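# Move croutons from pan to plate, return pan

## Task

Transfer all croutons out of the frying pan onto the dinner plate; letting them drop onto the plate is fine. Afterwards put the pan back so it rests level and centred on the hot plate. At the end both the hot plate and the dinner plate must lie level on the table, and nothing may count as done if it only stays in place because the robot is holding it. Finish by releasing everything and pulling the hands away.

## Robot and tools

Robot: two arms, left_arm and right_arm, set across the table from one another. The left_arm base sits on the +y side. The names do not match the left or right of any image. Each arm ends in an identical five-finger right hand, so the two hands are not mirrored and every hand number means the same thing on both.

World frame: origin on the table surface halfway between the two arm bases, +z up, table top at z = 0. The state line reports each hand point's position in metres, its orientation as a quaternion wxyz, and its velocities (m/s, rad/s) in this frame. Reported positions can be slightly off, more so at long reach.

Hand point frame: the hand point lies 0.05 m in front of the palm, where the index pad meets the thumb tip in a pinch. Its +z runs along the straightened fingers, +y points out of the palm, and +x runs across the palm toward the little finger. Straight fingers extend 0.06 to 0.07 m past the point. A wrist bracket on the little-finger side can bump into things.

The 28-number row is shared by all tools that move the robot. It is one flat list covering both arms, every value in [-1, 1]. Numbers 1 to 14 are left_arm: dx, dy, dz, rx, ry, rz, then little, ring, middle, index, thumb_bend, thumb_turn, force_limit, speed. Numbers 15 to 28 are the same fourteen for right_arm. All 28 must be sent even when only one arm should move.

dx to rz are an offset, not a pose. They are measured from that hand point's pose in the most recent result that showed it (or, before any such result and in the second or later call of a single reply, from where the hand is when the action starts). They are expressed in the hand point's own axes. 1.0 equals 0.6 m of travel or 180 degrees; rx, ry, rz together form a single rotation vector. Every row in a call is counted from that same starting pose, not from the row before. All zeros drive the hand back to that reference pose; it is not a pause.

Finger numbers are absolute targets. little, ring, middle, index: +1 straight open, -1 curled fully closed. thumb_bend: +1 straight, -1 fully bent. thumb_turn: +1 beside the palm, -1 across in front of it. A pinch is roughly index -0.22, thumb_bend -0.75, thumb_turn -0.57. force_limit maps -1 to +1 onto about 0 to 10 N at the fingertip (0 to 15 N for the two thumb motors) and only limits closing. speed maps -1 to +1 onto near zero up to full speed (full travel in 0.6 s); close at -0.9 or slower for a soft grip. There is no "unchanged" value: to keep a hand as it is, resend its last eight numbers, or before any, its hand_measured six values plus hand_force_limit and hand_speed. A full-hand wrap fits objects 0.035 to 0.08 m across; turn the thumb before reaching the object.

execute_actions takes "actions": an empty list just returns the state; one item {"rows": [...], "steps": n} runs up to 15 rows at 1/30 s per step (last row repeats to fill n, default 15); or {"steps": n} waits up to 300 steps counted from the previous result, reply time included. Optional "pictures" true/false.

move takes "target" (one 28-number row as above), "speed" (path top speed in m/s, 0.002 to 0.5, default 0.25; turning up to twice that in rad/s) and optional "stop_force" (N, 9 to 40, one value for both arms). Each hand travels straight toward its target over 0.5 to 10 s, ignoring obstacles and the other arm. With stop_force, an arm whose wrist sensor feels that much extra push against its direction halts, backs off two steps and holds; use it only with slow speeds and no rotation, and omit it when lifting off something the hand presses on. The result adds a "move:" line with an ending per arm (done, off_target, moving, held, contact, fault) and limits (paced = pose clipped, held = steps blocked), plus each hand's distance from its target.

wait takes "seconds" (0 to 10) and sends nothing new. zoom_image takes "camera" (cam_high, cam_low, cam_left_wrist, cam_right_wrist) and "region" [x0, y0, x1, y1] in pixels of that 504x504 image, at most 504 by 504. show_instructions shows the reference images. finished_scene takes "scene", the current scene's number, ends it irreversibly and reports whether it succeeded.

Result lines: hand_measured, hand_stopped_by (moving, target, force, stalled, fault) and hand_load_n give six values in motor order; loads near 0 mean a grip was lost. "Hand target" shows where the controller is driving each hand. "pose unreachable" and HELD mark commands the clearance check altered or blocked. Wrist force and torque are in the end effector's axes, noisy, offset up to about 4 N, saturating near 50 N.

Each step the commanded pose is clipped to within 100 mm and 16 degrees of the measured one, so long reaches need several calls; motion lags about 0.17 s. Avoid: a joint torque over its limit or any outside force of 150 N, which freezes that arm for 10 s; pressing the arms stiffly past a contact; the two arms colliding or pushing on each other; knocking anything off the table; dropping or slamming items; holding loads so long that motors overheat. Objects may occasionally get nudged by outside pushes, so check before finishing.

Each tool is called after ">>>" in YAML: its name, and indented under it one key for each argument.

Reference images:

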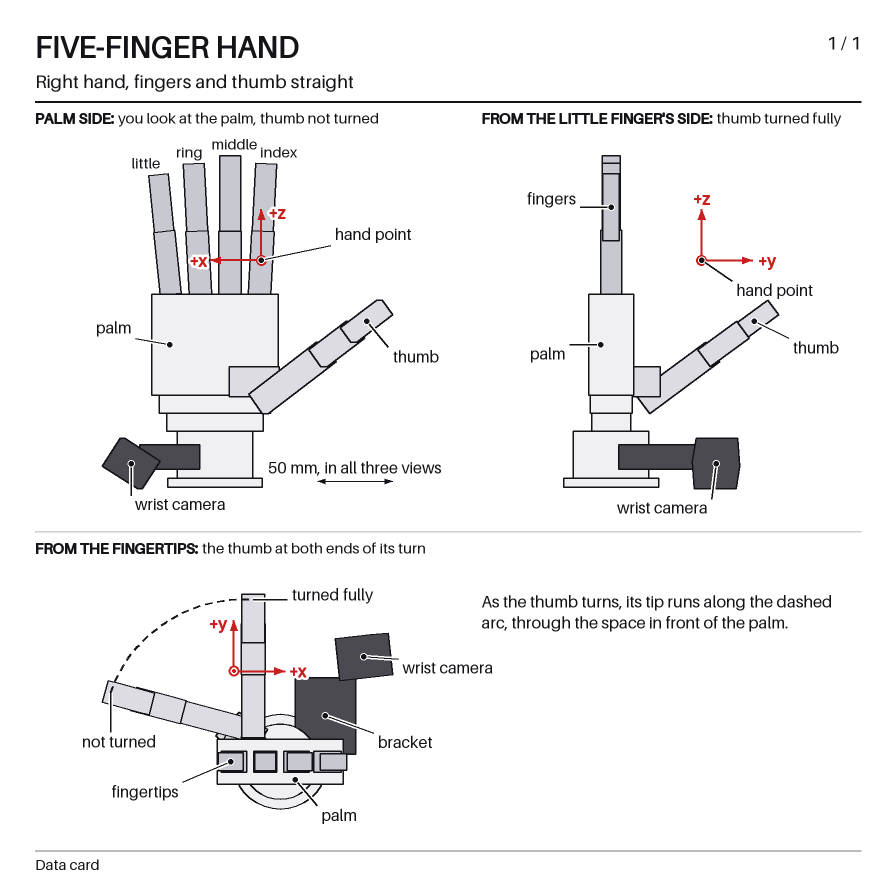

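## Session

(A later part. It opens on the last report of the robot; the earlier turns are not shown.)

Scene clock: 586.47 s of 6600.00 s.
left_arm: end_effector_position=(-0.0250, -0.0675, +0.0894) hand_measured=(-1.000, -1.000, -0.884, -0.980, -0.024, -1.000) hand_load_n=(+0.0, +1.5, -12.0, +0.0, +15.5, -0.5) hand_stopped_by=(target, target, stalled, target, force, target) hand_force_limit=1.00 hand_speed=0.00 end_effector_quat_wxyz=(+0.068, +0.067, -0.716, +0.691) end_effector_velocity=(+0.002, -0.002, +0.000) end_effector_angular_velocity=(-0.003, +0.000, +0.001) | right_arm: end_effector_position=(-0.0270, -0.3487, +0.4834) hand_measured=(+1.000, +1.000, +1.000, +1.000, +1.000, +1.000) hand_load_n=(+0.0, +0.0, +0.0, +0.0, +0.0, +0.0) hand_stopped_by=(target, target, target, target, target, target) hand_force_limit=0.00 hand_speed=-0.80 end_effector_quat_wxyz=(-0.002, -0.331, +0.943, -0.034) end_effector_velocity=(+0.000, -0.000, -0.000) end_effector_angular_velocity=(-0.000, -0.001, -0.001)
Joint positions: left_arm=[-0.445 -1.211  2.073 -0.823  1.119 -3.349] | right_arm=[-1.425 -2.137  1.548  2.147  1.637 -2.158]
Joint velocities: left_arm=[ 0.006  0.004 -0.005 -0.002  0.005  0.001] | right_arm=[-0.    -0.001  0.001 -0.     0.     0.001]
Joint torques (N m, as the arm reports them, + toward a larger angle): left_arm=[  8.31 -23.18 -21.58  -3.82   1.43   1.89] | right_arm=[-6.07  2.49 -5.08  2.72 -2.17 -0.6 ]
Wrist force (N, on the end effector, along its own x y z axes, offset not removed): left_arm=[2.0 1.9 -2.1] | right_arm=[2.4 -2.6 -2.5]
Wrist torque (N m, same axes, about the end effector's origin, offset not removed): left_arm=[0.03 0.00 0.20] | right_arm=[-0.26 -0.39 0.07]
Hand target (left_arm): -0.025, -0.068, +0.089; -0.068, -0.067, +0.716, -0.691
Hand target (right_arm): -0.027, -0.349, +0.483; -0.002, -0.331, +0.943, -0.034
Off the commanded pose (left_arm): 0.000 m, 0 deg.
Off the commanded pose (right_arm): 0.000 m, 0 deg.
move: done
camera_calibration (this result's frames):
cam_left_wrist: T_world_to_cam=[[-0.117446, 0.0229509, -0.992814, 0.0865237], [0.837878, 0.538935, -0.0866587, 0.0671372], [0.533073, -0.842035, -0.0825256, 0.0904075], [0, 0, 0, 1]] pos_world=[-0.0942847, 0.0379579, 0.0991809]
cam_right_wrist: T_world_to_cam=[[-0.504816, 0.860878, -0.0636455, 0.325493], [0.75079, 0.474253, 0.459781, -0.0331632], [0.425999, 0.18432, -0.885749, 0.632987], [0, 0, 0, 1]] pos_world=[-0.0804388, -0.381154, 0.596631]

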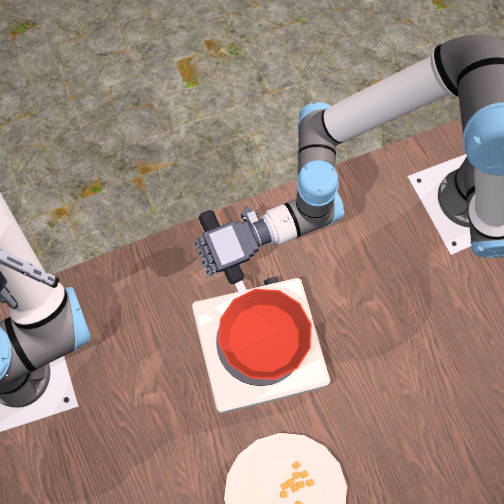

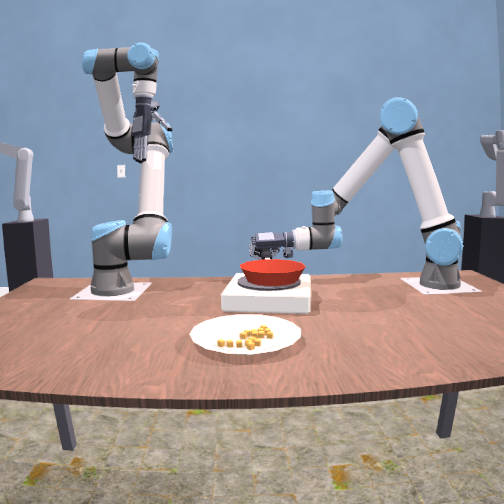

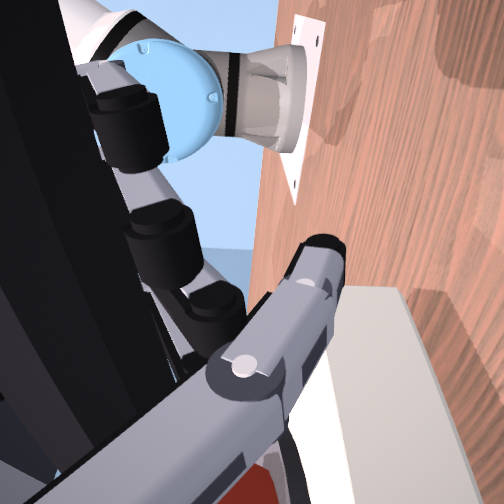

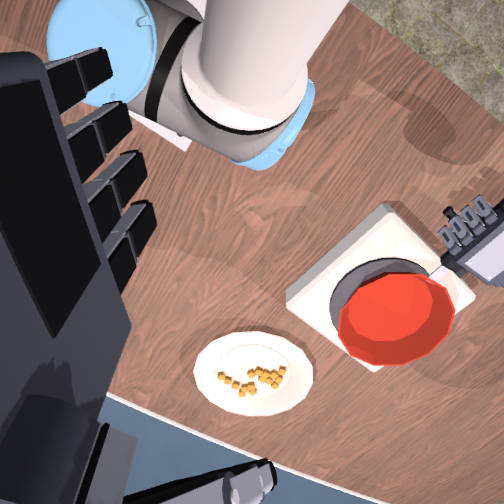

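>>> execute_actions:
  actions:
    - {"rows":[[0,0,0,0,0,0,1,1,1,1,1,-1,1,0.3,0,0,0,0,0,0,1,1,1,1,1,1,0,-0.8]],"steps":15}

Scene clock: 594.93 s of 6600.00 s.
left_arm: end_effector_position=(-0.0249, -0.0675, +0.0894) hand_measured=(-0.140, -0.140, -0.022, -0.120, +0.510, -1.000) hand_load_n=(+0.0, +0.0, +0.0, +0.0, +0.0, +0.0) hand_stopped_by=(moving, moving, moving, moving, moving, target) hand_force_limit=1.00 hand_speed=0.30 end_effector_quat_wxyz=(+0.068, +0.067, -0.716, +0.691) end_effector_velocity=(-0.000, -0.000, +0.000) end_effector_angular_velocity=(-0.001, +0.002, +0.001) | right_arm: end_effector_position=(-0.0270, -0.3487, +0.4834) hand_measured=(+1.000, +1.000, +1.000, +1.000, +1.000, +1.000) hand_load_n=(+0.0, +0.0, +0.0, +0.0, +0.0, +0.0) hand_stopped_by=(target, target, target, target, target, target) hand_force_limit=0.00 hand_speed=-0.80 end_effector_quat_wxyz=(-0.002, -0.331, +0.943, -0.034) end_effector_velocity=(+0.000, +0.000, +0.000) end_effector_angular_velocity=(+0.001, -0.000, +0.002)
Joint positions: left_arm=[-0.445 -1.211  2.073 -0.824  1.119 -3.349] | right_arm=[-1.425 -2.137  1.548  2.147  1.637 -2.158]
Joint velocities: left_arm=[-0.     0.001 -0.001  0.    -0.001 -0.002] | right_arm=[-0.     0.    -0.    -0.    -0.001 -0.002]
Joint torques (N m, as the arm reports them, + toward a larger angle): left_arm=[ -7.97 -35.29  -7.32   0.1   -1.96   1.24] | right_arm=[-5.76  2.22 -3.71  2.69 -2.39 -0.58]
Wrist force (N, on the end effector, along its own x y z axes, offset not removed): left_arm=[1.3 -1.0 -1.7] | right_arm=[2.2 -0.6 -1.6]
Wrist torque (N m, same axes, about the end effector's origin, offset not removed): left_arm=[-0.16 -0.02 0.08] | right_arm=[0.03 -0.34 0.26]
Hand target (left_arm): -0.025, -0.067, +0.089; -0.068, -0.067, +0.716, -0.691
Hand target (right_arm): -0.027, -0.349, +0.483; -0.002, -0.331, +0.943, -0.034
Off the commanded pose (left_arm): 0.000 m, 0 deg.
Off the commanded pose (right_arm): 0.000 m, 0 deg.
Steps of this call (steps 1 to 90: nothing new was sent; then 4.97 s passed at rest; steps 91 to 105: all 15 steps of this action). Readings (end_effector_position | what the end effector reports):
91: left_arm (-0.0248, -0.0677, +0.0892) | right_arm (-0.0270, -0.3487, +0.4834) | left_arm hand_measured=(-1.000, -1.000, -0.884, -0.980, -0.024, -1.000) hand_load_n=(+0.0, +1.5, -12.0, +0.0, +15.5, -0.5) hand_stopped_by=(moving, moving, moving, moving, moving, target) hand_force_limit=1.00 hand_speed=0.30 | right_arm hand_measured=(+1.000, +1.000, +1.000, +1.000, +1.000, +1.000) hand_load_n=(+0.0, +0.0, +0.0, +0.0, +0.0, +0.0) hand_stopped_by=(target, target, target, target, target, target) hand_force_limit=0.00 hand_speed=-0.80
92: left_arm (-0.0248, -0.0677, +0.0892) | right_arm (-0.0270, -0.3487, +0.4834) | left_arm hand_measured=(-1.000, -1.000, -0.884, -0.980, -0.024, -1.000) hand_load_n=(+0.0, +1.5, -12.0, +0.0, +15.5, -0.5) hand_stopped_by=(moving, moving, moving, moving, moving, target) hand_force_limit=1.00 hand_speed=0.30 | right_arm hand_measured=(+1.000, +1.000, +1.000, +1.000, +1.000, +1.000) hand_load_n=(+0.0, +0.0, +0.0, +0.0, +0.0, +0.0) hand_stopped_by=(target, target, target, target, target, target) hand_force_limit=0.00 hand_speed=-0.80
94: left_arm (-0.0248, -0.0677, +0.0893) | right_arm (-0.0270, -0.3487, +0.4834) | left_arm hand_measured=(-0.934, -0.934, -0.884, -0.914, +0.016, -1.000) hand_load_n=(+0.0, +0.0, -11.5, +0.0, +12.5, -1.0) hand_stopped_by=(moving, moving, moving, moving, moving, target) hand_force_limit=1.00 hand_speed=0.30 | right_arm hand_measured=(+1.000, +1.000, +1.000, +1.000, +1.000, +1.000) hand_load_n=(+0.0, +0.0, +0.0, +0.0, +0.0, +0.0) hand_stopped_by=(target, target, target, target, target, target) hand_force_limit=0.00 hand_speed=-0.80
98: left_arm (-0.0248, -0.0676, +0.0894) | right_arm (-0.0270, -0.3487, +0.4834) | left_arm hand_measured=(-0.646, -0.646, -0.720, -0.626, +0.192, -1.000) hand_load_n=(+0.0, +0.0, +0.0, +0.0, +0.0, +0.0) hand_stopped_by=(moving, moving, moving, moving, moving, target) hand_force_limit=1.00 hand_speed=0.30 | right_arm hand_measured=(+1.000, +1.000, +1.000, +1.000, +1.000, +1.000) hand_load_n=(+0.0, +0.0, +0.0, +0.0, +0.0, +0.0) hand_stopped_by=(target, target, target, target, target, target) hand_force_limit=0.00 hand_speed=-0.80
105: the state above
camera_calibration (this result's frames):
cam_left_wrist: T_world_to_cam=[[-0.117412, 0.0229542, -0.992818, 0.0865188], [0.837852, 0.538981, -0.0866238, 0.0671013], [0.533121, -0.842005, -0.0825148, 0.0903766], [0, 0, 0, 1]] pos_world=[-0.0942444, 0.0379453, 0.0991674]
cam_right_wrist: T_world_to_cam=[[-0.504816, 0.860877, -0.0636457, 0.325494], [0.75079, 0.474253, 0.459781, -0.033163], [0.425999, 0.18432, -0.885749, 0.632987], [0, 0, 0, 1]] pos_world=[-0.0804389, -0.381155, 0.596631]

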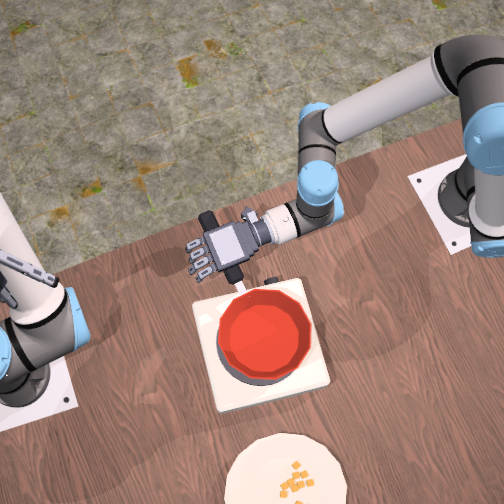

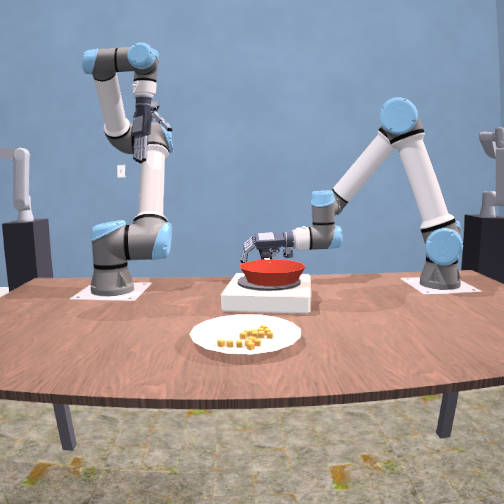

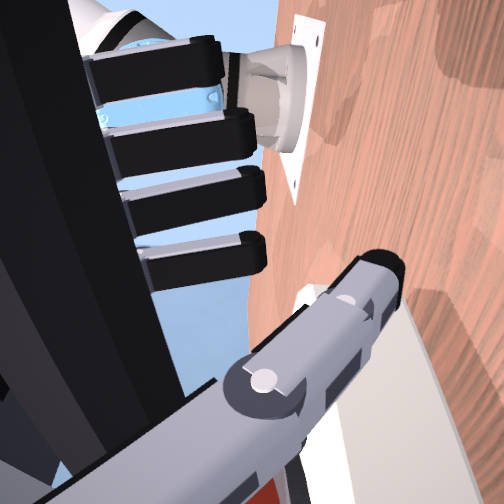

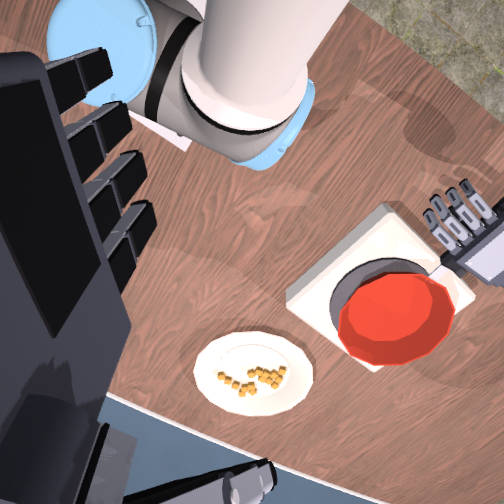

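>>> move:
  target: [0,-0.012,-0.33,0,0,0,1,1,1,1,1,-1,1,0.3,0,0,0,0,0,0,1,1,1,1,1,1,0,-0.8]
  speed: 0.15

>>> zoom_image:
  camera: "cam_high"
  region: [180,260,350,430]

>>> zoom_image:
  camera: "cam_low"
  region: [200,230,340,320]

Scene clock: 608.97 s of 6600.00 s.
left_arm: end_effector_position=(-0.0230, +0.1299, +0.1031) hand_measured=(+1.000, +1.000, +1.000, +1.000, +1.000, -1.000) hand_load_n=(+0.0, +0.0, +0.0, +0.0, +0.0, +0.0) hand_stopped_by=(target, target, target, target, target, target) hand_force_limit=1.00 hand_speed=0.30 end_effector_quat_wxyz=(+0.068, +0.067, -0.716, +0.691) end_effector_velocity=(-0.001, +0.003, -0.001) end_effector_angular_velocity=(+0.004, -0.006, -0.002) | right_arm: end_effector_position=(-0.0270, -0.3487, +0.4834) hand_measured=(+1.000, +1.000, +1.000, +1.000, +1.000, +1.000) hand_load_n=(+0.0, +0.0, +0.0, +0.0, +0.0, +0.0) hand_stopped_by=(target, target, target, target, target, target) hand_force_limit=0.00 hand_speed=-0.80 end_effector_quat_wxyz=(-0.002, -0.331, +0.943, -0.034) end_effector_velocity=(-0.000, -0.000, +0.000) end_effector_angular_velocity=(-0.000, -0.000, +0.002)
Joint positions: left_arm=[-0.857 -1.695  2.598 -0.85   0.709 -3.373] | right_arm=[-1.425 -2.137  1.548  2.147  1.637 -2.158]
Joint velocities: left_arm=[-0.015 -0.007  0.006  0.007 -0.013  0.001] | right_arm=[ 0.002  0.    -0.    -0.     0.    -0.   ]
Joint torques (N m, as the arm reports them, + toward a larger angle): left_arm=[ -7.2  -14.02  -6.26   0.78  -1.9   -2.  ] | right_arm=[-6.76  3.53 -3.9   2.84 -2.17 -0.42]
Wrist force (N, on the end effector, along its own x y z axes, offset not removed): left_arm=[1.1 -1.4 -1.7] | right_arm=[4.6 0.2 -1.8]
Wrist torque (N m, same axes, about the end effector's origin, offset not removed): left_arm=[-0.24 -0.01 0.04] | right_arm=[0.22 -0.56 0.27]
Hand target (left_arm): -0.023, +0.130, +0.103; -0.068, -0.067, +0.716, -0.691
Hand target (right_arm): -0.027, -0.349, +0.483; -0.002, -0.331, +0.943, -0.034
Off the commanded pose (left_arm): 0.000 m, 0 deg.
Off the commanded pose (right_arm): 0.000 m, 0 deg.
After step 90, 9.00 s passed at rest.
move: done
camera_calibration (this result's frames):
cam_left_wrist: T_world_to_cam=[[-0.117518, 0.0230676, -0.992803, 0.0958453], [0.837965, 0.538797, -0.0866706, -0.0397382], [0.53292, -0.84212, -0.0826479, 0.256704], [0, 0, 0, 1]] pos_world=[-0.09224, 0.235375, 0.112927]
cam_right_wrist: T_world_to_cam=[[-0.504816, 0.860878, -0.0636453, 0.325493], [0.75079, 0.474253, 0.45978, -0.0331631], [0.425999, 0.18432, -0.885749, 0.632987], [0, 0, 0, 1]] pos_world=[-0.0804388, -0.381154, 0.596631]

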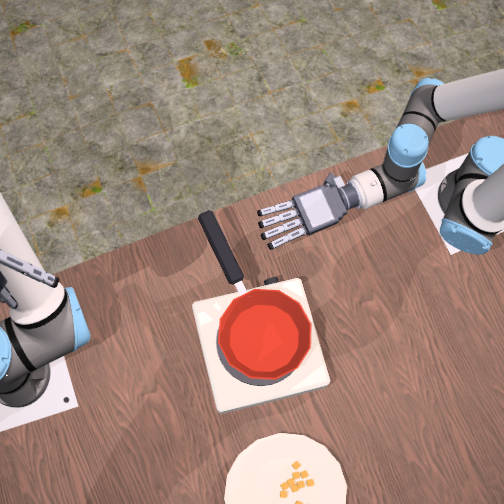

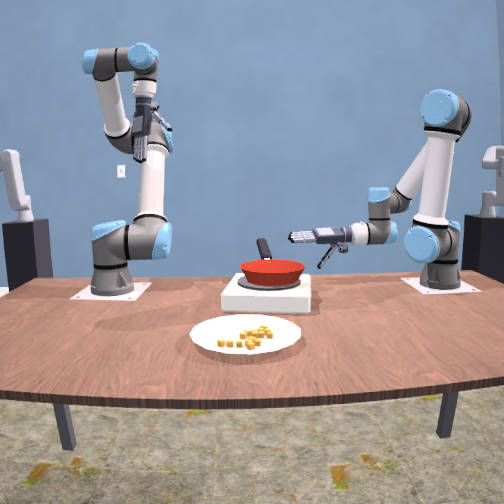

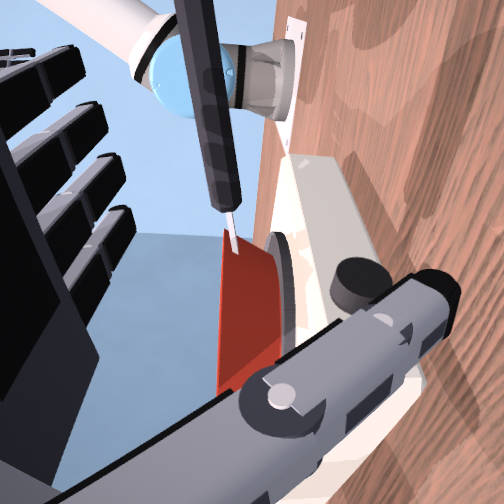

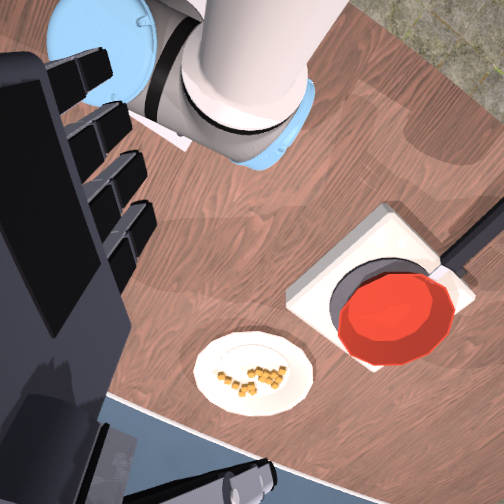

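Region (180, 260, 350, 430) of cam_high's 504x504 image, scaled by 2.965, with more detail than that image has.

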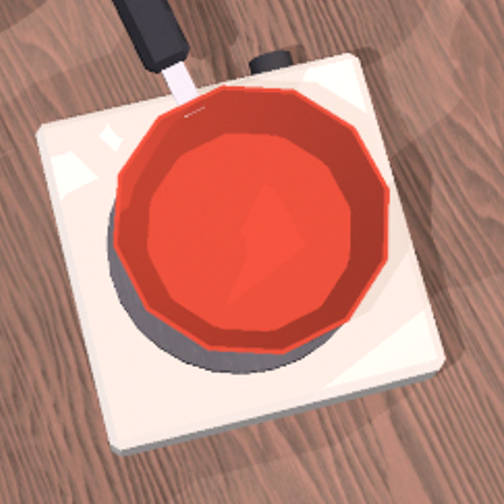

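Region (200, 230, 340, 320) of cam_low's 504x504 image, scaled by 3.600, with more detail than that image has; it fills the top 324 rows of this view, and the rest is white.

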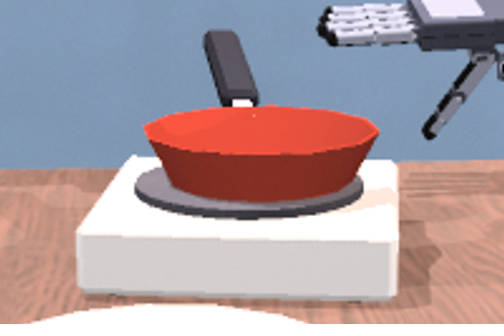

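>>> move:
  target: [-0.252,-0.126,0.032,0,0,0,1,1,1,1,1,-1,1,0.3,0,0,0,0,0,0,1,1,1,1,1,1,0,-0.8]
  speed: 0.2

>>> move:
  target: [0,0,0.07,0,0,0,1,1,1,1,1,-1,1,0.3,0,0,0,0,0,0,1,1,1,1,1,1,0,-0.8]
  speed: 0.06

>>> zoom_image:
  camera: "cam_low"
  region: [200,210,360,320]

Scene clock: 635.80 s of 6600.00 s.
left_arm: end_effector_position=(+0.1397, +0.1086, +0.1483) hand_measured=(+1.000, +1.000, +1.000, +1.000, +1.000, -1.000) hand_load_n=(+0.0, +0.0, +0.0, +0.0, +0.0, +0.0) hand_stopped_by=(target, target, target, target, target, target) hand_force_limit=1.00 hand_speed=0.30 end_effector_quat_wxyz=(+0.067, +0.067, -0.716, +0.692) end_effector_velocity=(+0.003, -0.000, -0.000) end_effector_angular_velocity=(+0.004, +0.002, -0.010) | right_arm: end_effector_position=(-0.0270, -0.3487, +0.4834) hand_measured=(+1.000, +1.000, +1.000, +1.000, +1.000, +1.000) hand_load_n=(+0.0, +0.0, +0.0, +0.0, +0.0, +0.0) hand_stopped_by=(target, target, target, target, target, target) hand_force_limit=0.00 hand_speed=-0.80 end_effector_quat_wxyz=(-0.002, -0.331, +0.943, -0.034) end_effector_velocity=(+0.000, -0.000, +0.000) end_effector_angular_velocity=(-0.002, -0.000, -0.001)
Joint positions: left_arm=[-0.099 -1.71   2.442 -0.697  1.464 -3.335] | right_arm=[-1.425 -2.137  1.548  2.147  1.637 -2.158]
Joint velocities: left_arm=[ 0.025  0.008 -0.009  0.005  0.035 -0.001] | right_arm=[ 0.     0.    -0.     0.     0.002  0.001]
Joint torques (N m, as the arm reports them, + toward a larger angle): left_arm=[  7.43  -4.06 -24.22   0.04   1.8   -2.03] | right_arm=[-6.32  3.07 -4.09  2.67 -2.13 -0.77]
Wrist force (N, on the end effector, along its own x y z axes, offset not removed): left_arm=[1.2 -0.9 -2.3] | right_arm=[-0.4 -1.4 -3.9]
Wrist torque (N m, same axes, about the end effector's origin, offset not removed): left_arm=[-0.07 0.05 0.05] | right_arm=[0.21 0.38 -0.14]
Hand target (left_arm): +0.140, +0.108, +0.148; -0.068, -0.067, +0.716, -0.691
Hand target (right_arm): -0.027, -0.349, +0.483; -0.002, -0.331, +0.943, -0.034
Off the commanded pose (left_arm): 0.000 m, 0 deg.
Off the commanded pose (right_arm): 0.000 m, 0 deg.
After step 90, 22.33 s passed at rest.
move: done
camera_calibration (this result's frames):
cam_left_wrist: T_world_to_cam=[[-0.117075, 0.0224469, -0.992869, 0.160307], [0.83722, 0.539979, -0.0865137, -0.160652], [0.534187, -0.841379, -0.0820112, 0.155478], [0, 0, 0, 1]] pos_world=[0.0702142, 0.213967, 0.158016]
cam_right_wrist: T_world_to_cam=[[-0.504816, 0.860878, -0.0636452, 0.325493], [0.75079, 0.474253, 0.45978, -0.033163], [0.425999, 0.18432, -0.885749, 0.632987], [0, 0, 0, 1]] pos_world=[-0.0804388, -0.381154, 0.596631]

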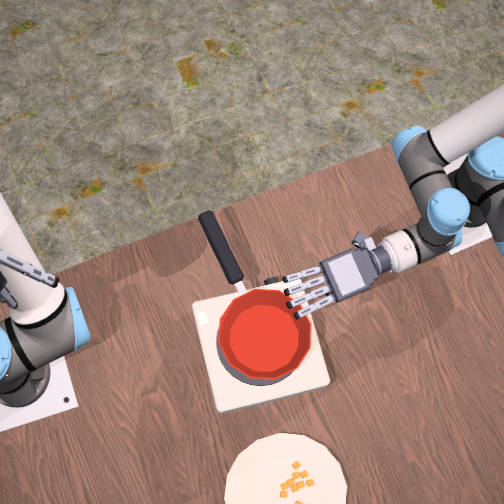

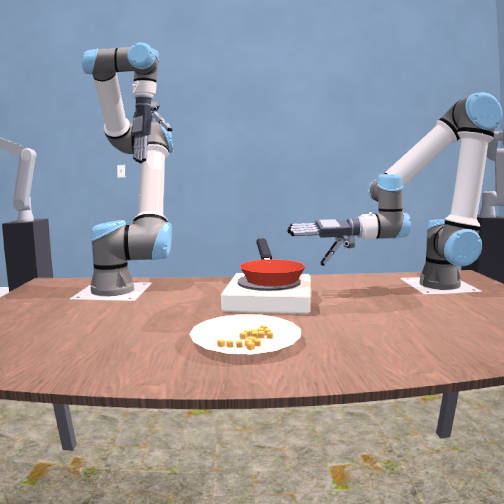

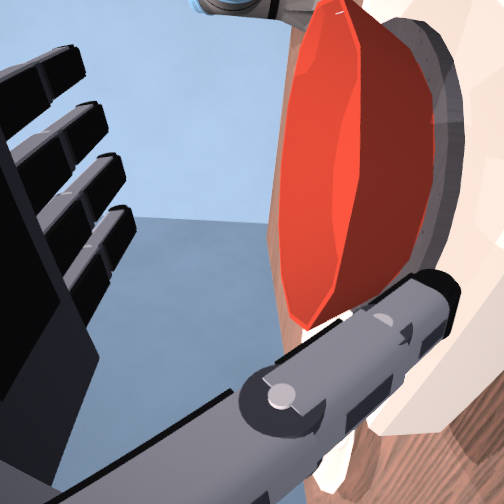

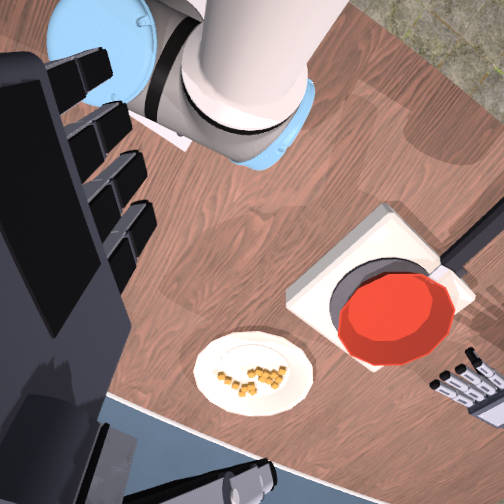

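Scene clock: 636.97 s of 6600.00 s.
left_arm: end_effector_position=(+0.1396, +0.0669, +0.1469) hand_measured=(+1.000, +1.000, +1.000, +1.000, +1.000, -1.000) hand_load_n=(+0.0, +0.0, +0.0, +0.0, +0.0, +0.0) hand_stopped_by=(target, target, target, target, target, target) hand_force_limit=1.00 hand_speed=0.30 end_effector_quat_wxyz=(+0.067, +0.067, -0.716, +0.692) end_effector_velocity=(-0.000, -0.003, +0.001) end_effector_angular_velocity=(-0.003, -0.002, -0.001) | right_arm: end_effector_position=(-0.0270, -0.3487, +0.4834) hand_measured=(+1.000, +1.000, +1.000, +1.000, +1.000, +1.000) hand_load_n=(+0.0, +0.0, +0.0, +0.0, +0.0, +0.0) hand_stopped_by=(target, target, target, target, target, target) hand_force_limit=0.00 hand_speed=-0.80 end_effector_quat_wxyz=(-0.002, -0.331, +0.943, -0.034) end_effector_velocity=(+0.000, -0.000, +0.000) end_effector_angular_velocity=(-0.000, +0.001, -0.002)
Joint positions: left_arm=[-0.083 -1.596  2.346 -0.716  1.48  -3.335] | right_arm=[-1.425 -2.137  1.548  2.147  1.637 -2.158]
Joint velocities: left_arm=[ 0.001  0.007 -0.008 -0.002  0.002  0.002] | right_arm=[-0.     0.001 -0.     0.     0.     0.002]
Joint torques (N m, as the arm reports them, + toward a larger angle): left_arm=[  7.72  -8.45 -23.87  -3.67   1.7    1.96] | right_arm=[-6.31  3.16 -5.34  2.68 -2.15 -0.87]
Wrist force (N, on the end effector, along its own x y z axes, offset not removed): left_arm=[1.4 -0.5 -1.5] | right_arm=[2.1 2.1 -5.3]
Wrist torque (N m, same axes, about the end effector's origin, offset not removed): left_arm=[-0.06 -0.07 0.06] | right_arm=[0.38 -0.15 0.36]
Hand target (left_arm): +0.140, +0.067, +0.147; -0.067, -0.067, +0.716, -0.692
Hand target (right_arm): -0.027, -0.349, +0.483; -0.002, -0.331, +0.943, -0.034
Off the commanded pose (left_arm): 0.000 m, 0 deg.
Off the commanded pose (right_arm): 0.000 m, 0 deg.
move: done
camera_calibration (this result's frames):
cam_left_wrist: T_world_to_cam=[[-0.117068, 0.0224336, -0.992871, 0.159818], [0.837211, 0.539993, -0.0865134, -0.138197], [0.534202, -0.84137, -0.0819975, 0.120364], [0, 0, 0, 1]] pos_world=[0.0701108, 0.172311, 0.156592]
cam_right_wrist: T_world_to_cam=[[-0.504816, 0.860878, -0.0636453, 0.325493], [0.75079, 0.474253, 0.45978, -0.033163], [0.425999, 0.18432, -0.885749, 0.632987], [0, 0, 0, 1]] pos_world=[-0.0804389, -0.381154, 0.596631]

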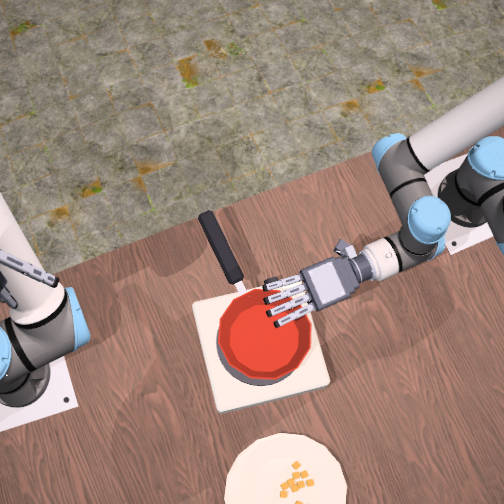

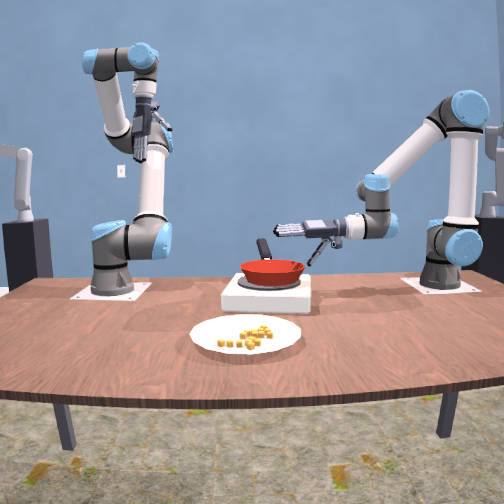

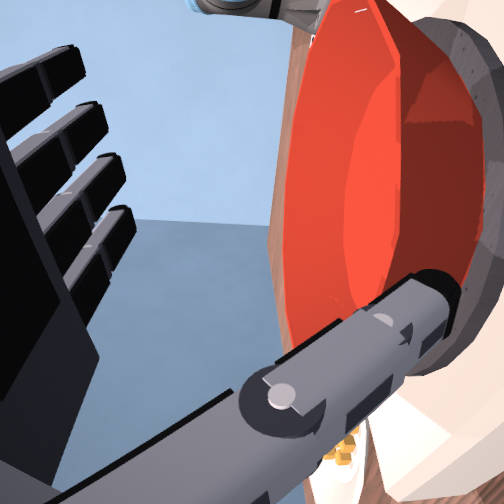

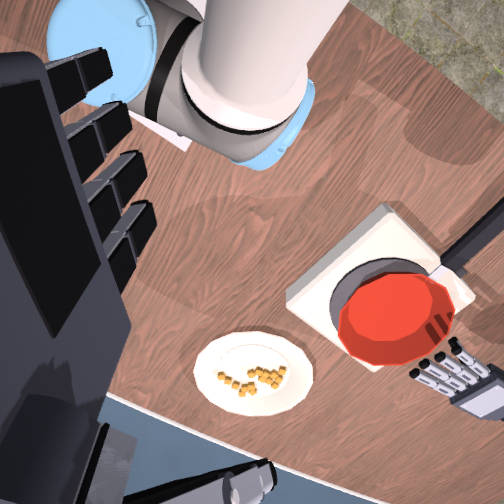

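Region (200, 210, 360, 320) of cam_low's 504x504 image, scaled by 3.150, with more detail than that image has; it fills the top 346 rows of this view, and the rest is white.

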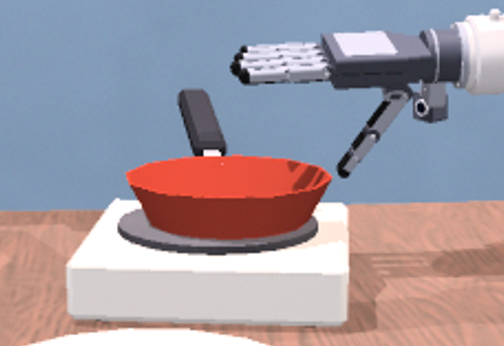

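>>> move:
  target: [-0.005,0.026,0,0,0,0,1,1,1,1,1,-1,1,0.3,0,0,0,0,0,0,1,1,1,1,1,1,0,-0.8]
  speed: 0.05

>>> move:
  target: [0,0,0.04,0,0,0,1,1,1,1,1,-1,1,0.3,0,0,0,0,0,0,1,1,1,1,1,1,0,-0.8]
  speed: 0.02

>>> zoom_image:
  camera: "cam_low"
  region: [200,210,360,320]

Scene clock: 642.93 s of 6600.00 s.
left_arm: end_effector_position=(+0.1396, +0.0675, +0.1313) hand_measured=(+1.000, +1.000, +1.000, +1.000, +1.000, -1.000) hand_load_n=(+0.0, +0.0, +0.0, +0.0, +0.0, +0.0) hand_stopped_by=(target, target, target, target, target, target) hand_force_limit=1.00 hand_speed=0.30 end_effector_quat_wxyz=(+0.067, +0.067, -0.716, +0.692) end_effector_velocity=(+0.001, -0.000, -0.002) end_effector_angular_velocity=(-0.003, +0.000, +0.001) | right_arm: end_effector_position=(-0.0270, -0.3487, +0.4834) hand_measured=(+1.000, +1.000, +1.000, +1.000, +1.000, +1.000) hand_load_n=(+0.0, +0.0, +0.0, +0.0, +0.0, +0.0) hand_stopped_by=(target, target, target, target, target, target) hand_force_limit=0.00 hand_speed=-0.80 end_effector_quat_wxyz=(-0.002, -0.331, +0.943, -0.034) end_effector_velocity=(-0.000, +0.001, +0.000) end_effector_angular_velocity=(+0.002, +0.000, +0.002)
Joint positions: left_arm=[-0.083 -1.561  2.367 -0.772  1.48  -3.335] | right_arm=[-1.425 -2.137  1.548  2.147  1.637 -2.158]
Joint velocities: left_arm=[ 0.002  0.006  0.003 -0.011  0.001  0.   ] | right_arm=[ 0.     0.    -0.    -0.    -0.002 -0.001]
Joint torques (N m, as the arm reports them, + toward a larger angle): left_arm=[-8.18 -7.9  -8.29 -3.72 -1.88  0.6 ] | right_arm=[-4.93  1.92 -4.28  2.53 -2.17 -0.43]
Wrist force (N, on the end effector, along its own x y z axes, offset not removed): left_arm=[1.8 -2.0 -1.6] | right_arm=[1.3 0.9 -0.1]
Wrist torque (N m, same axes, about the end effector's origin, offset not removed): left_arm=[-0.34 -0.07 0.03] | right_arm=[0.06 0.13 0.06]
Hand target (left_arm): +0.140, +0.067, +0.131; -0.067, -0.067, +0.716, -0.692
Hand target (right_arm): -0.027, -0.349, +0.483; -0.002, -0.331, +0.943, -0.034
Off the commanded pose (left_arm): 0.000 m, 0 deg.
Off the commanded pose (right_arm): 0.000 m, 0 deg.
After step 90, 2.13 s passed at rest.
move: done
camera_calibration (this result's frames):
cam_left_wrist: T_world_to_cam=[[-0.117056, 0.0225037, -0.99287, 0.144381], [0.837194, 0.540028, -0.0864621, -0.139858], [0.534232, -0.841346, -0.0820532, 0.119514], [0, 0, 0, 1]] pos_world=[0.0701409, 0.172831, 0.141065]
cam_right_wrist: T_world_to_cam=[[-0.504816, 0.860878, -0.0636453, 0.325493], [0.75079, 0.474253, 0.459781, -0.0331632], [0.425999, 0.18432, -0.885749, 0.632987], [0, 0, 0, 1]] pos_world=[-0.0804389, -0.381154, 0.596631]

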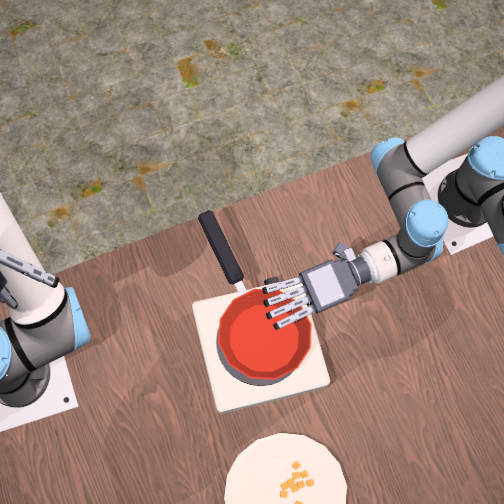

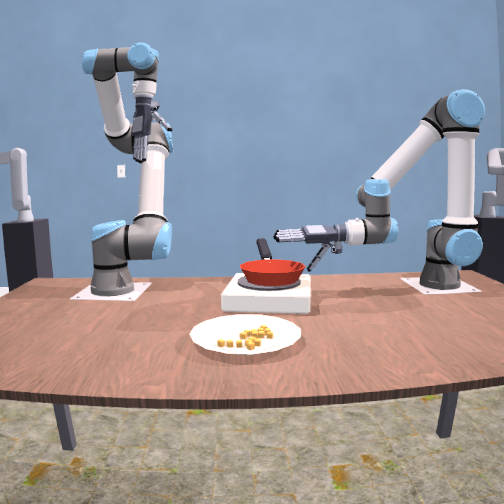

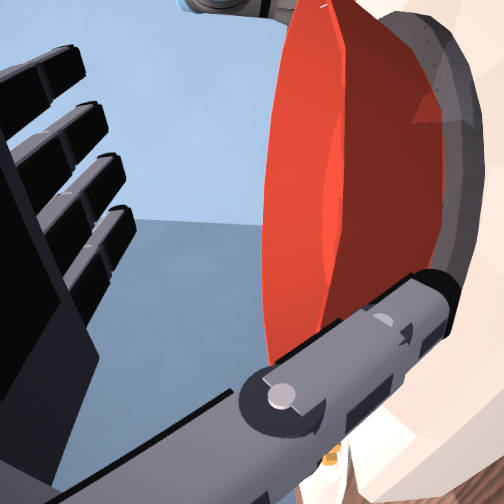

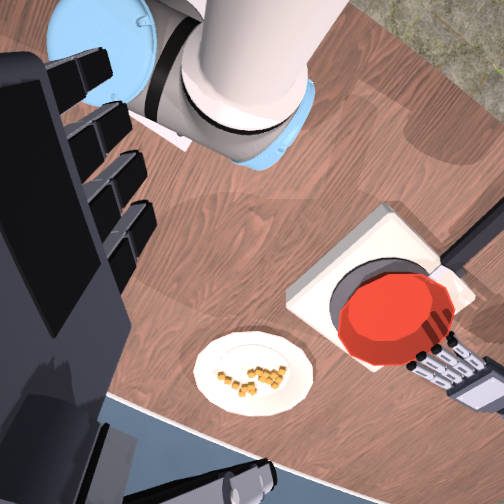

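Scene clock: 644.43 s of 6600.00 s.
left_arm: end_effector_position=(+0.1395, +0.0439, +0.1305) hand_measured=(+1.000, +1.000, +1.000, +1.000, +1.000, -1.000) hand_load_n=(+0.0, +0.0, +0.0, +0.0, +0.5, +0.0) hand_stopped_by=(target, target, target, target, target, target) hand_force_limit=1.00 hand_speed=0.30 end_effector_quat_wxyz=(+0.067, +0.067, -0.716, +0.692) end_effector_velocity=(-0.001, -0.003, -0.001) end_effector_angular_velocity=(+0.000, +0.002, -0.001) | right_arm: end_effector_position=(-0.0270, -0.3487, +0.4834) hand_measured=(+1.000, +1.000, +1.000, +1.000, +1.000, +1.000) hand_load_n=(+0.0, +0.0, +0.0, +0.0, +0.0, +0.0) hand_stopped_by=(target, target, target, target, target, target) hand_force_limit=0.00 hand_speed=-0.80 end_effector_quat_wxyz=(-0.002, -0.331, +0.943, -0.034) end_effector_velocity=(-0.000, -0.000, +0.000) end_effector_angular_velocity=(-0.001, -0.001, -0.002)
Joint positions: left_arm=[-0.076 -1.503  2.309 -0.771  1.487 -3.335] | right_arm=[-1.425 -2.137  1.548  2.147  1.637 -2.158]
Joint velocities: left_arm=[-0.001  0.008 -0.007 -0.001  0.    -0.002] | right_arm=[-0.    -0.002 -0.     0.001  0.001  0.002]
Joint torques (N m, as the arm reports them, + toward a larger angle): left_arm=[  6.29 -11.22 -23.95  -0.89   1.5    1.95] | right_arm=[-5.71  3.1  -5.    2.73 -1.95 -0.39]
Wrist force (N, on the end effector, along its own x y z axes, offset not removed): left_arm=[0.9 0.0 -3.8] | right_arm=[-0.6 -0.9 -1.5]
Wrist torque (N m, same axes, about the end effector's origin, offset not removed): left_arm=[-0.24 0.05 0.07] | right_arm=[-0.01 0.29 -0.03]
Hand target (left_arm): +0.140, +0.043, +0.131; -0.067, -0.067, +0.716, -0.692
Hand target (right_arm): -0.027, -0.349, +0.483; -0.002, -0.331, +0.943, -0.034
Off the commanded pose (left_arm): 0.000 m, 0 deg.
Off the commanded pose (right_arm): 0.000 m, 0 deg.
move: done
camera_calibration (this result's frames):
cam_left_wrist: T_world_to_cam=[[-0.11705, 0.0225303, -0.99287, 0.14409], [0.83719, 0.540038, -0.0864424, -0.127152], [0.53424, -0.841339, -0.0820738, 0.0996358], [0, 0, 0, 1]] pos_world=[0.0700867, 0.149248, 0.140249]
cam_right_wrist: T_world_to_cam=[[-0.504816, 0.860878, -0.0636456, 0.325494], [0.75079, 0.474253, 0.45978, -0.033163], [0.425999, 0.18432, -0.885749, 0.632987], [0, 0, 0, 1]] pos_world=[-0.0804388, -0.381155, 0.596631]

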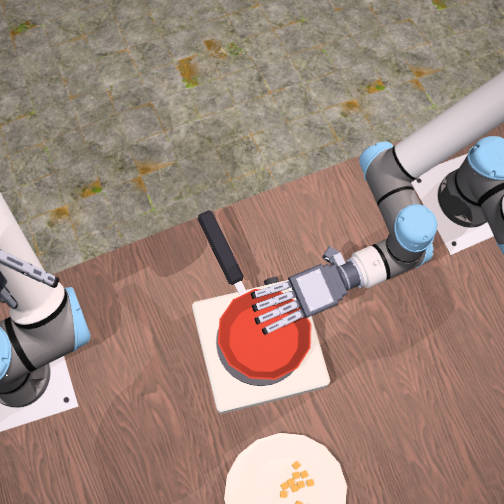

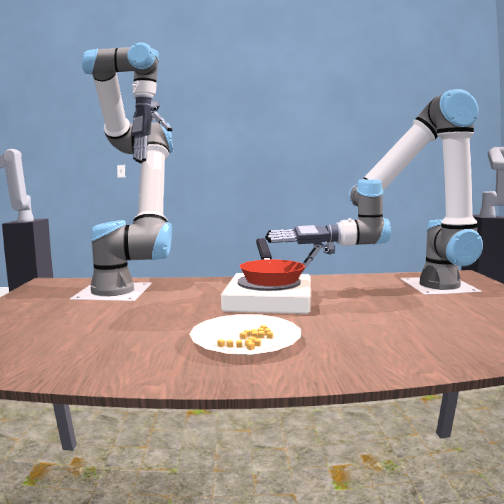

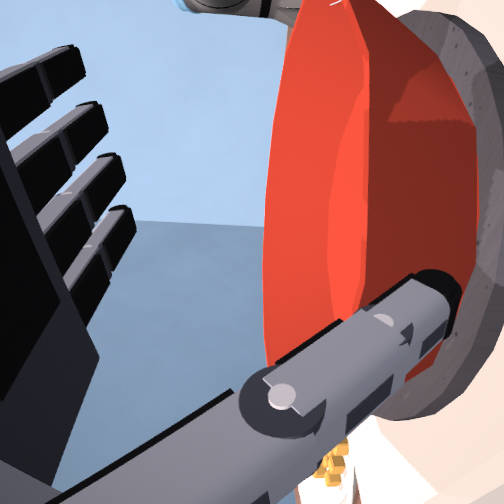

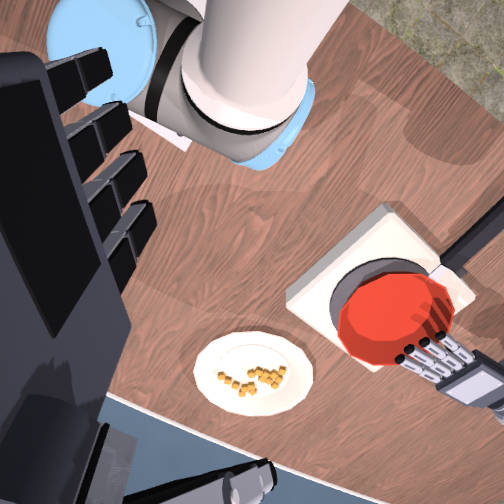

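Region (200, 210, 360, 320) of cam_low's 504x504 image, scaled by 3.150, with more detail than that image has; it fills the top 346 rows of this view, and the rest is white.

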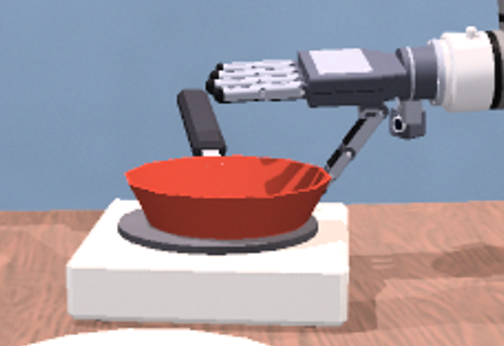

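>>> move:
  target: [0,0,0.023,0,0,0,1,1,1,1,1,-1,1,0.3,0,0,0,0,0,0,1,1,1,1,1,1,0,-0.8]
  speed: 0.015

>>> zoom_image:
  camera: "cam_low"
  region: [200,210,360,320]

Scene clock: 650.77 s of 6600.00 s.
left_arm: end_effector_position=(+0.1395, +0.0305, +0.1301) hand_measured=(+1.000, +1.000, +1.000, +1.000, +1.000, -1.000) hand_load_n=(+0.0, +0.0, +0.0, +0.0, +0.5, +0.0) hand_stopped_by=(target, target, target, target, target, target) hand_force_limit=1.00 hand_speed=0.30 end_effector_quat_wxyz=(+0.067, +0.067, -0.716, +0.692) end_effector_velocity=(-0.000, -0.003, -0.000) end_effector_angular_velocity=(-0.000, +0.001, -0.000) | right_arm: end_effector_position=(-0.0270, -0.3487, +0.4834) hand_measured=(+1.000, +1.000, +1.000, +1.000, +1.000, +1.000) hand_load_n=(+0.0, +0.0, +0.0, +0.0, +0.0, +0.0) hand_stopped_by=(target, target, target, target, target, target) hand_force_limit=0.00 hand_speed=-0.80 end_effector_quat_wxyz=(-0.002, -0.331, +0.943, -0.034) end_effector_velocity=(+0.000, -0.000, +0.000) end_effector_angular_velocity=(-0.000, -0.001, +0.001)
Joint positions: left_arm=[-0.072 -1.472  2.275 -0.769  1.491 -3.334] | right_arm=[-1.425 -2.137  1.548  2.147  1.637 -2.158]
Joint velocities: left_arm=[ 0.001  0.006 -0.007  0.     0.001 -0.001] | right_arm=[ 0.     0.    -0.001 -0.001  0.    -0.001]
Joint torques (N m, as the arm reports them, + toward a larger angle): left_arm=[  6.55 -12.94 -24.62  -0.76   1.77   1.88] | right_arm=[-6.64  1.3  -4.01  2.93 -2.1  -0.73]
Wrist force (N, on the end effector, along its own x y z axes, offset not removed): left_arm=[1.4 -1.3 -4.0] | right_arm=[-0.7 -0.5 -1.7]
Wrist torque (N m, same axes, about the end effector's origin, offset not removed): left_arm=[-0.34 -0.01 0.05] | right_arm=[0.00 -0.03 -0.10]
Hand target (left_arm): +0.140, +0.030, +0.130; -0.067, -0.067, +0.716, -0.692
Hand target (right_arm): -0.027, -0.349, +0.483; -0.002, -0.331, +0.943, -0.034
Off the commanded pose (left_arm): 0.000 m, 0 deg.
Off the commanded pose (right_arm): 0.000 m, 0 deg.
After step 90, 2.20 s passed at rest.
move: done
camera_calibration (this result's frames):
cam_left_wrist: T_world_to_cam=[[-0.117048, 0.0225224, -0.992871, 0.143934], [0.837187, 0.540042, -0.0864442, -0.119928], [0.534245, -0.841336, -0.0820663, 0.0883405], [0, 0, 0, 1]] pos_world=[0.0700536, 0.135848, 0.139791]
cam_right_wrist: T_world_to_cam=[[-0.504816, 0.860878, -0.0636455, 0.325493], [0.75079, 0.474253, 0.45978, -0.033163], [0.425999, 0.18432, -0.885749, 0.632987], [0, 0, 0, 1]] pos_world=[-0.0804388, -0.381155, 0.596631]

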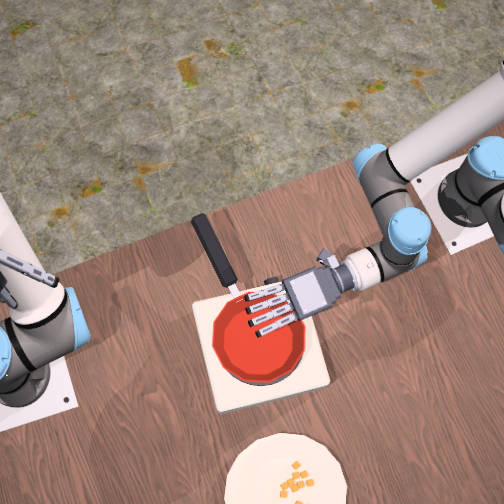

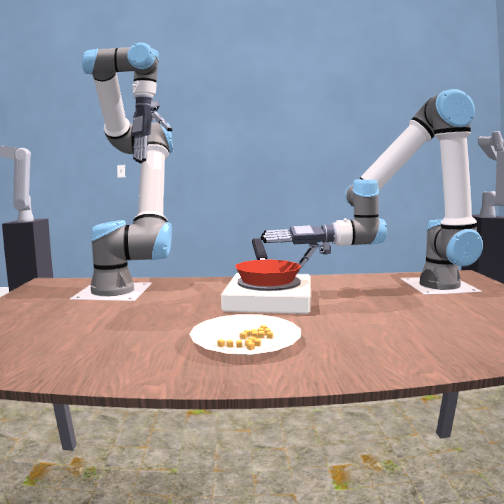

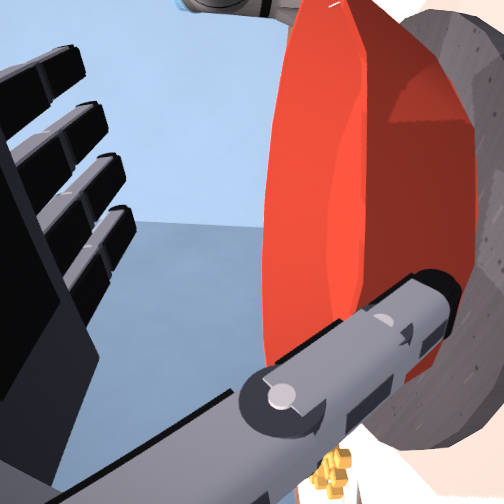

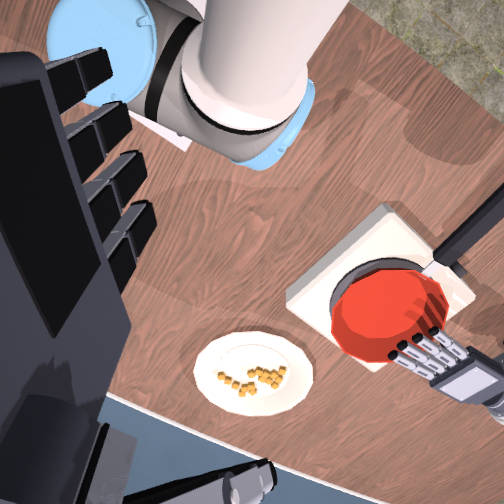

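Region (200, 210, 360, 320) of cam_low's 504x504 image, scaled by 3.150, with more detail than that image has; it fills the top 346 rows of this view, and the rest is white.

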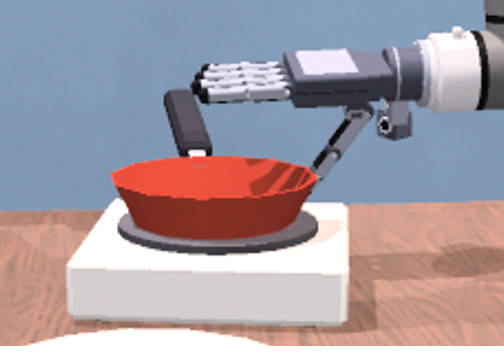

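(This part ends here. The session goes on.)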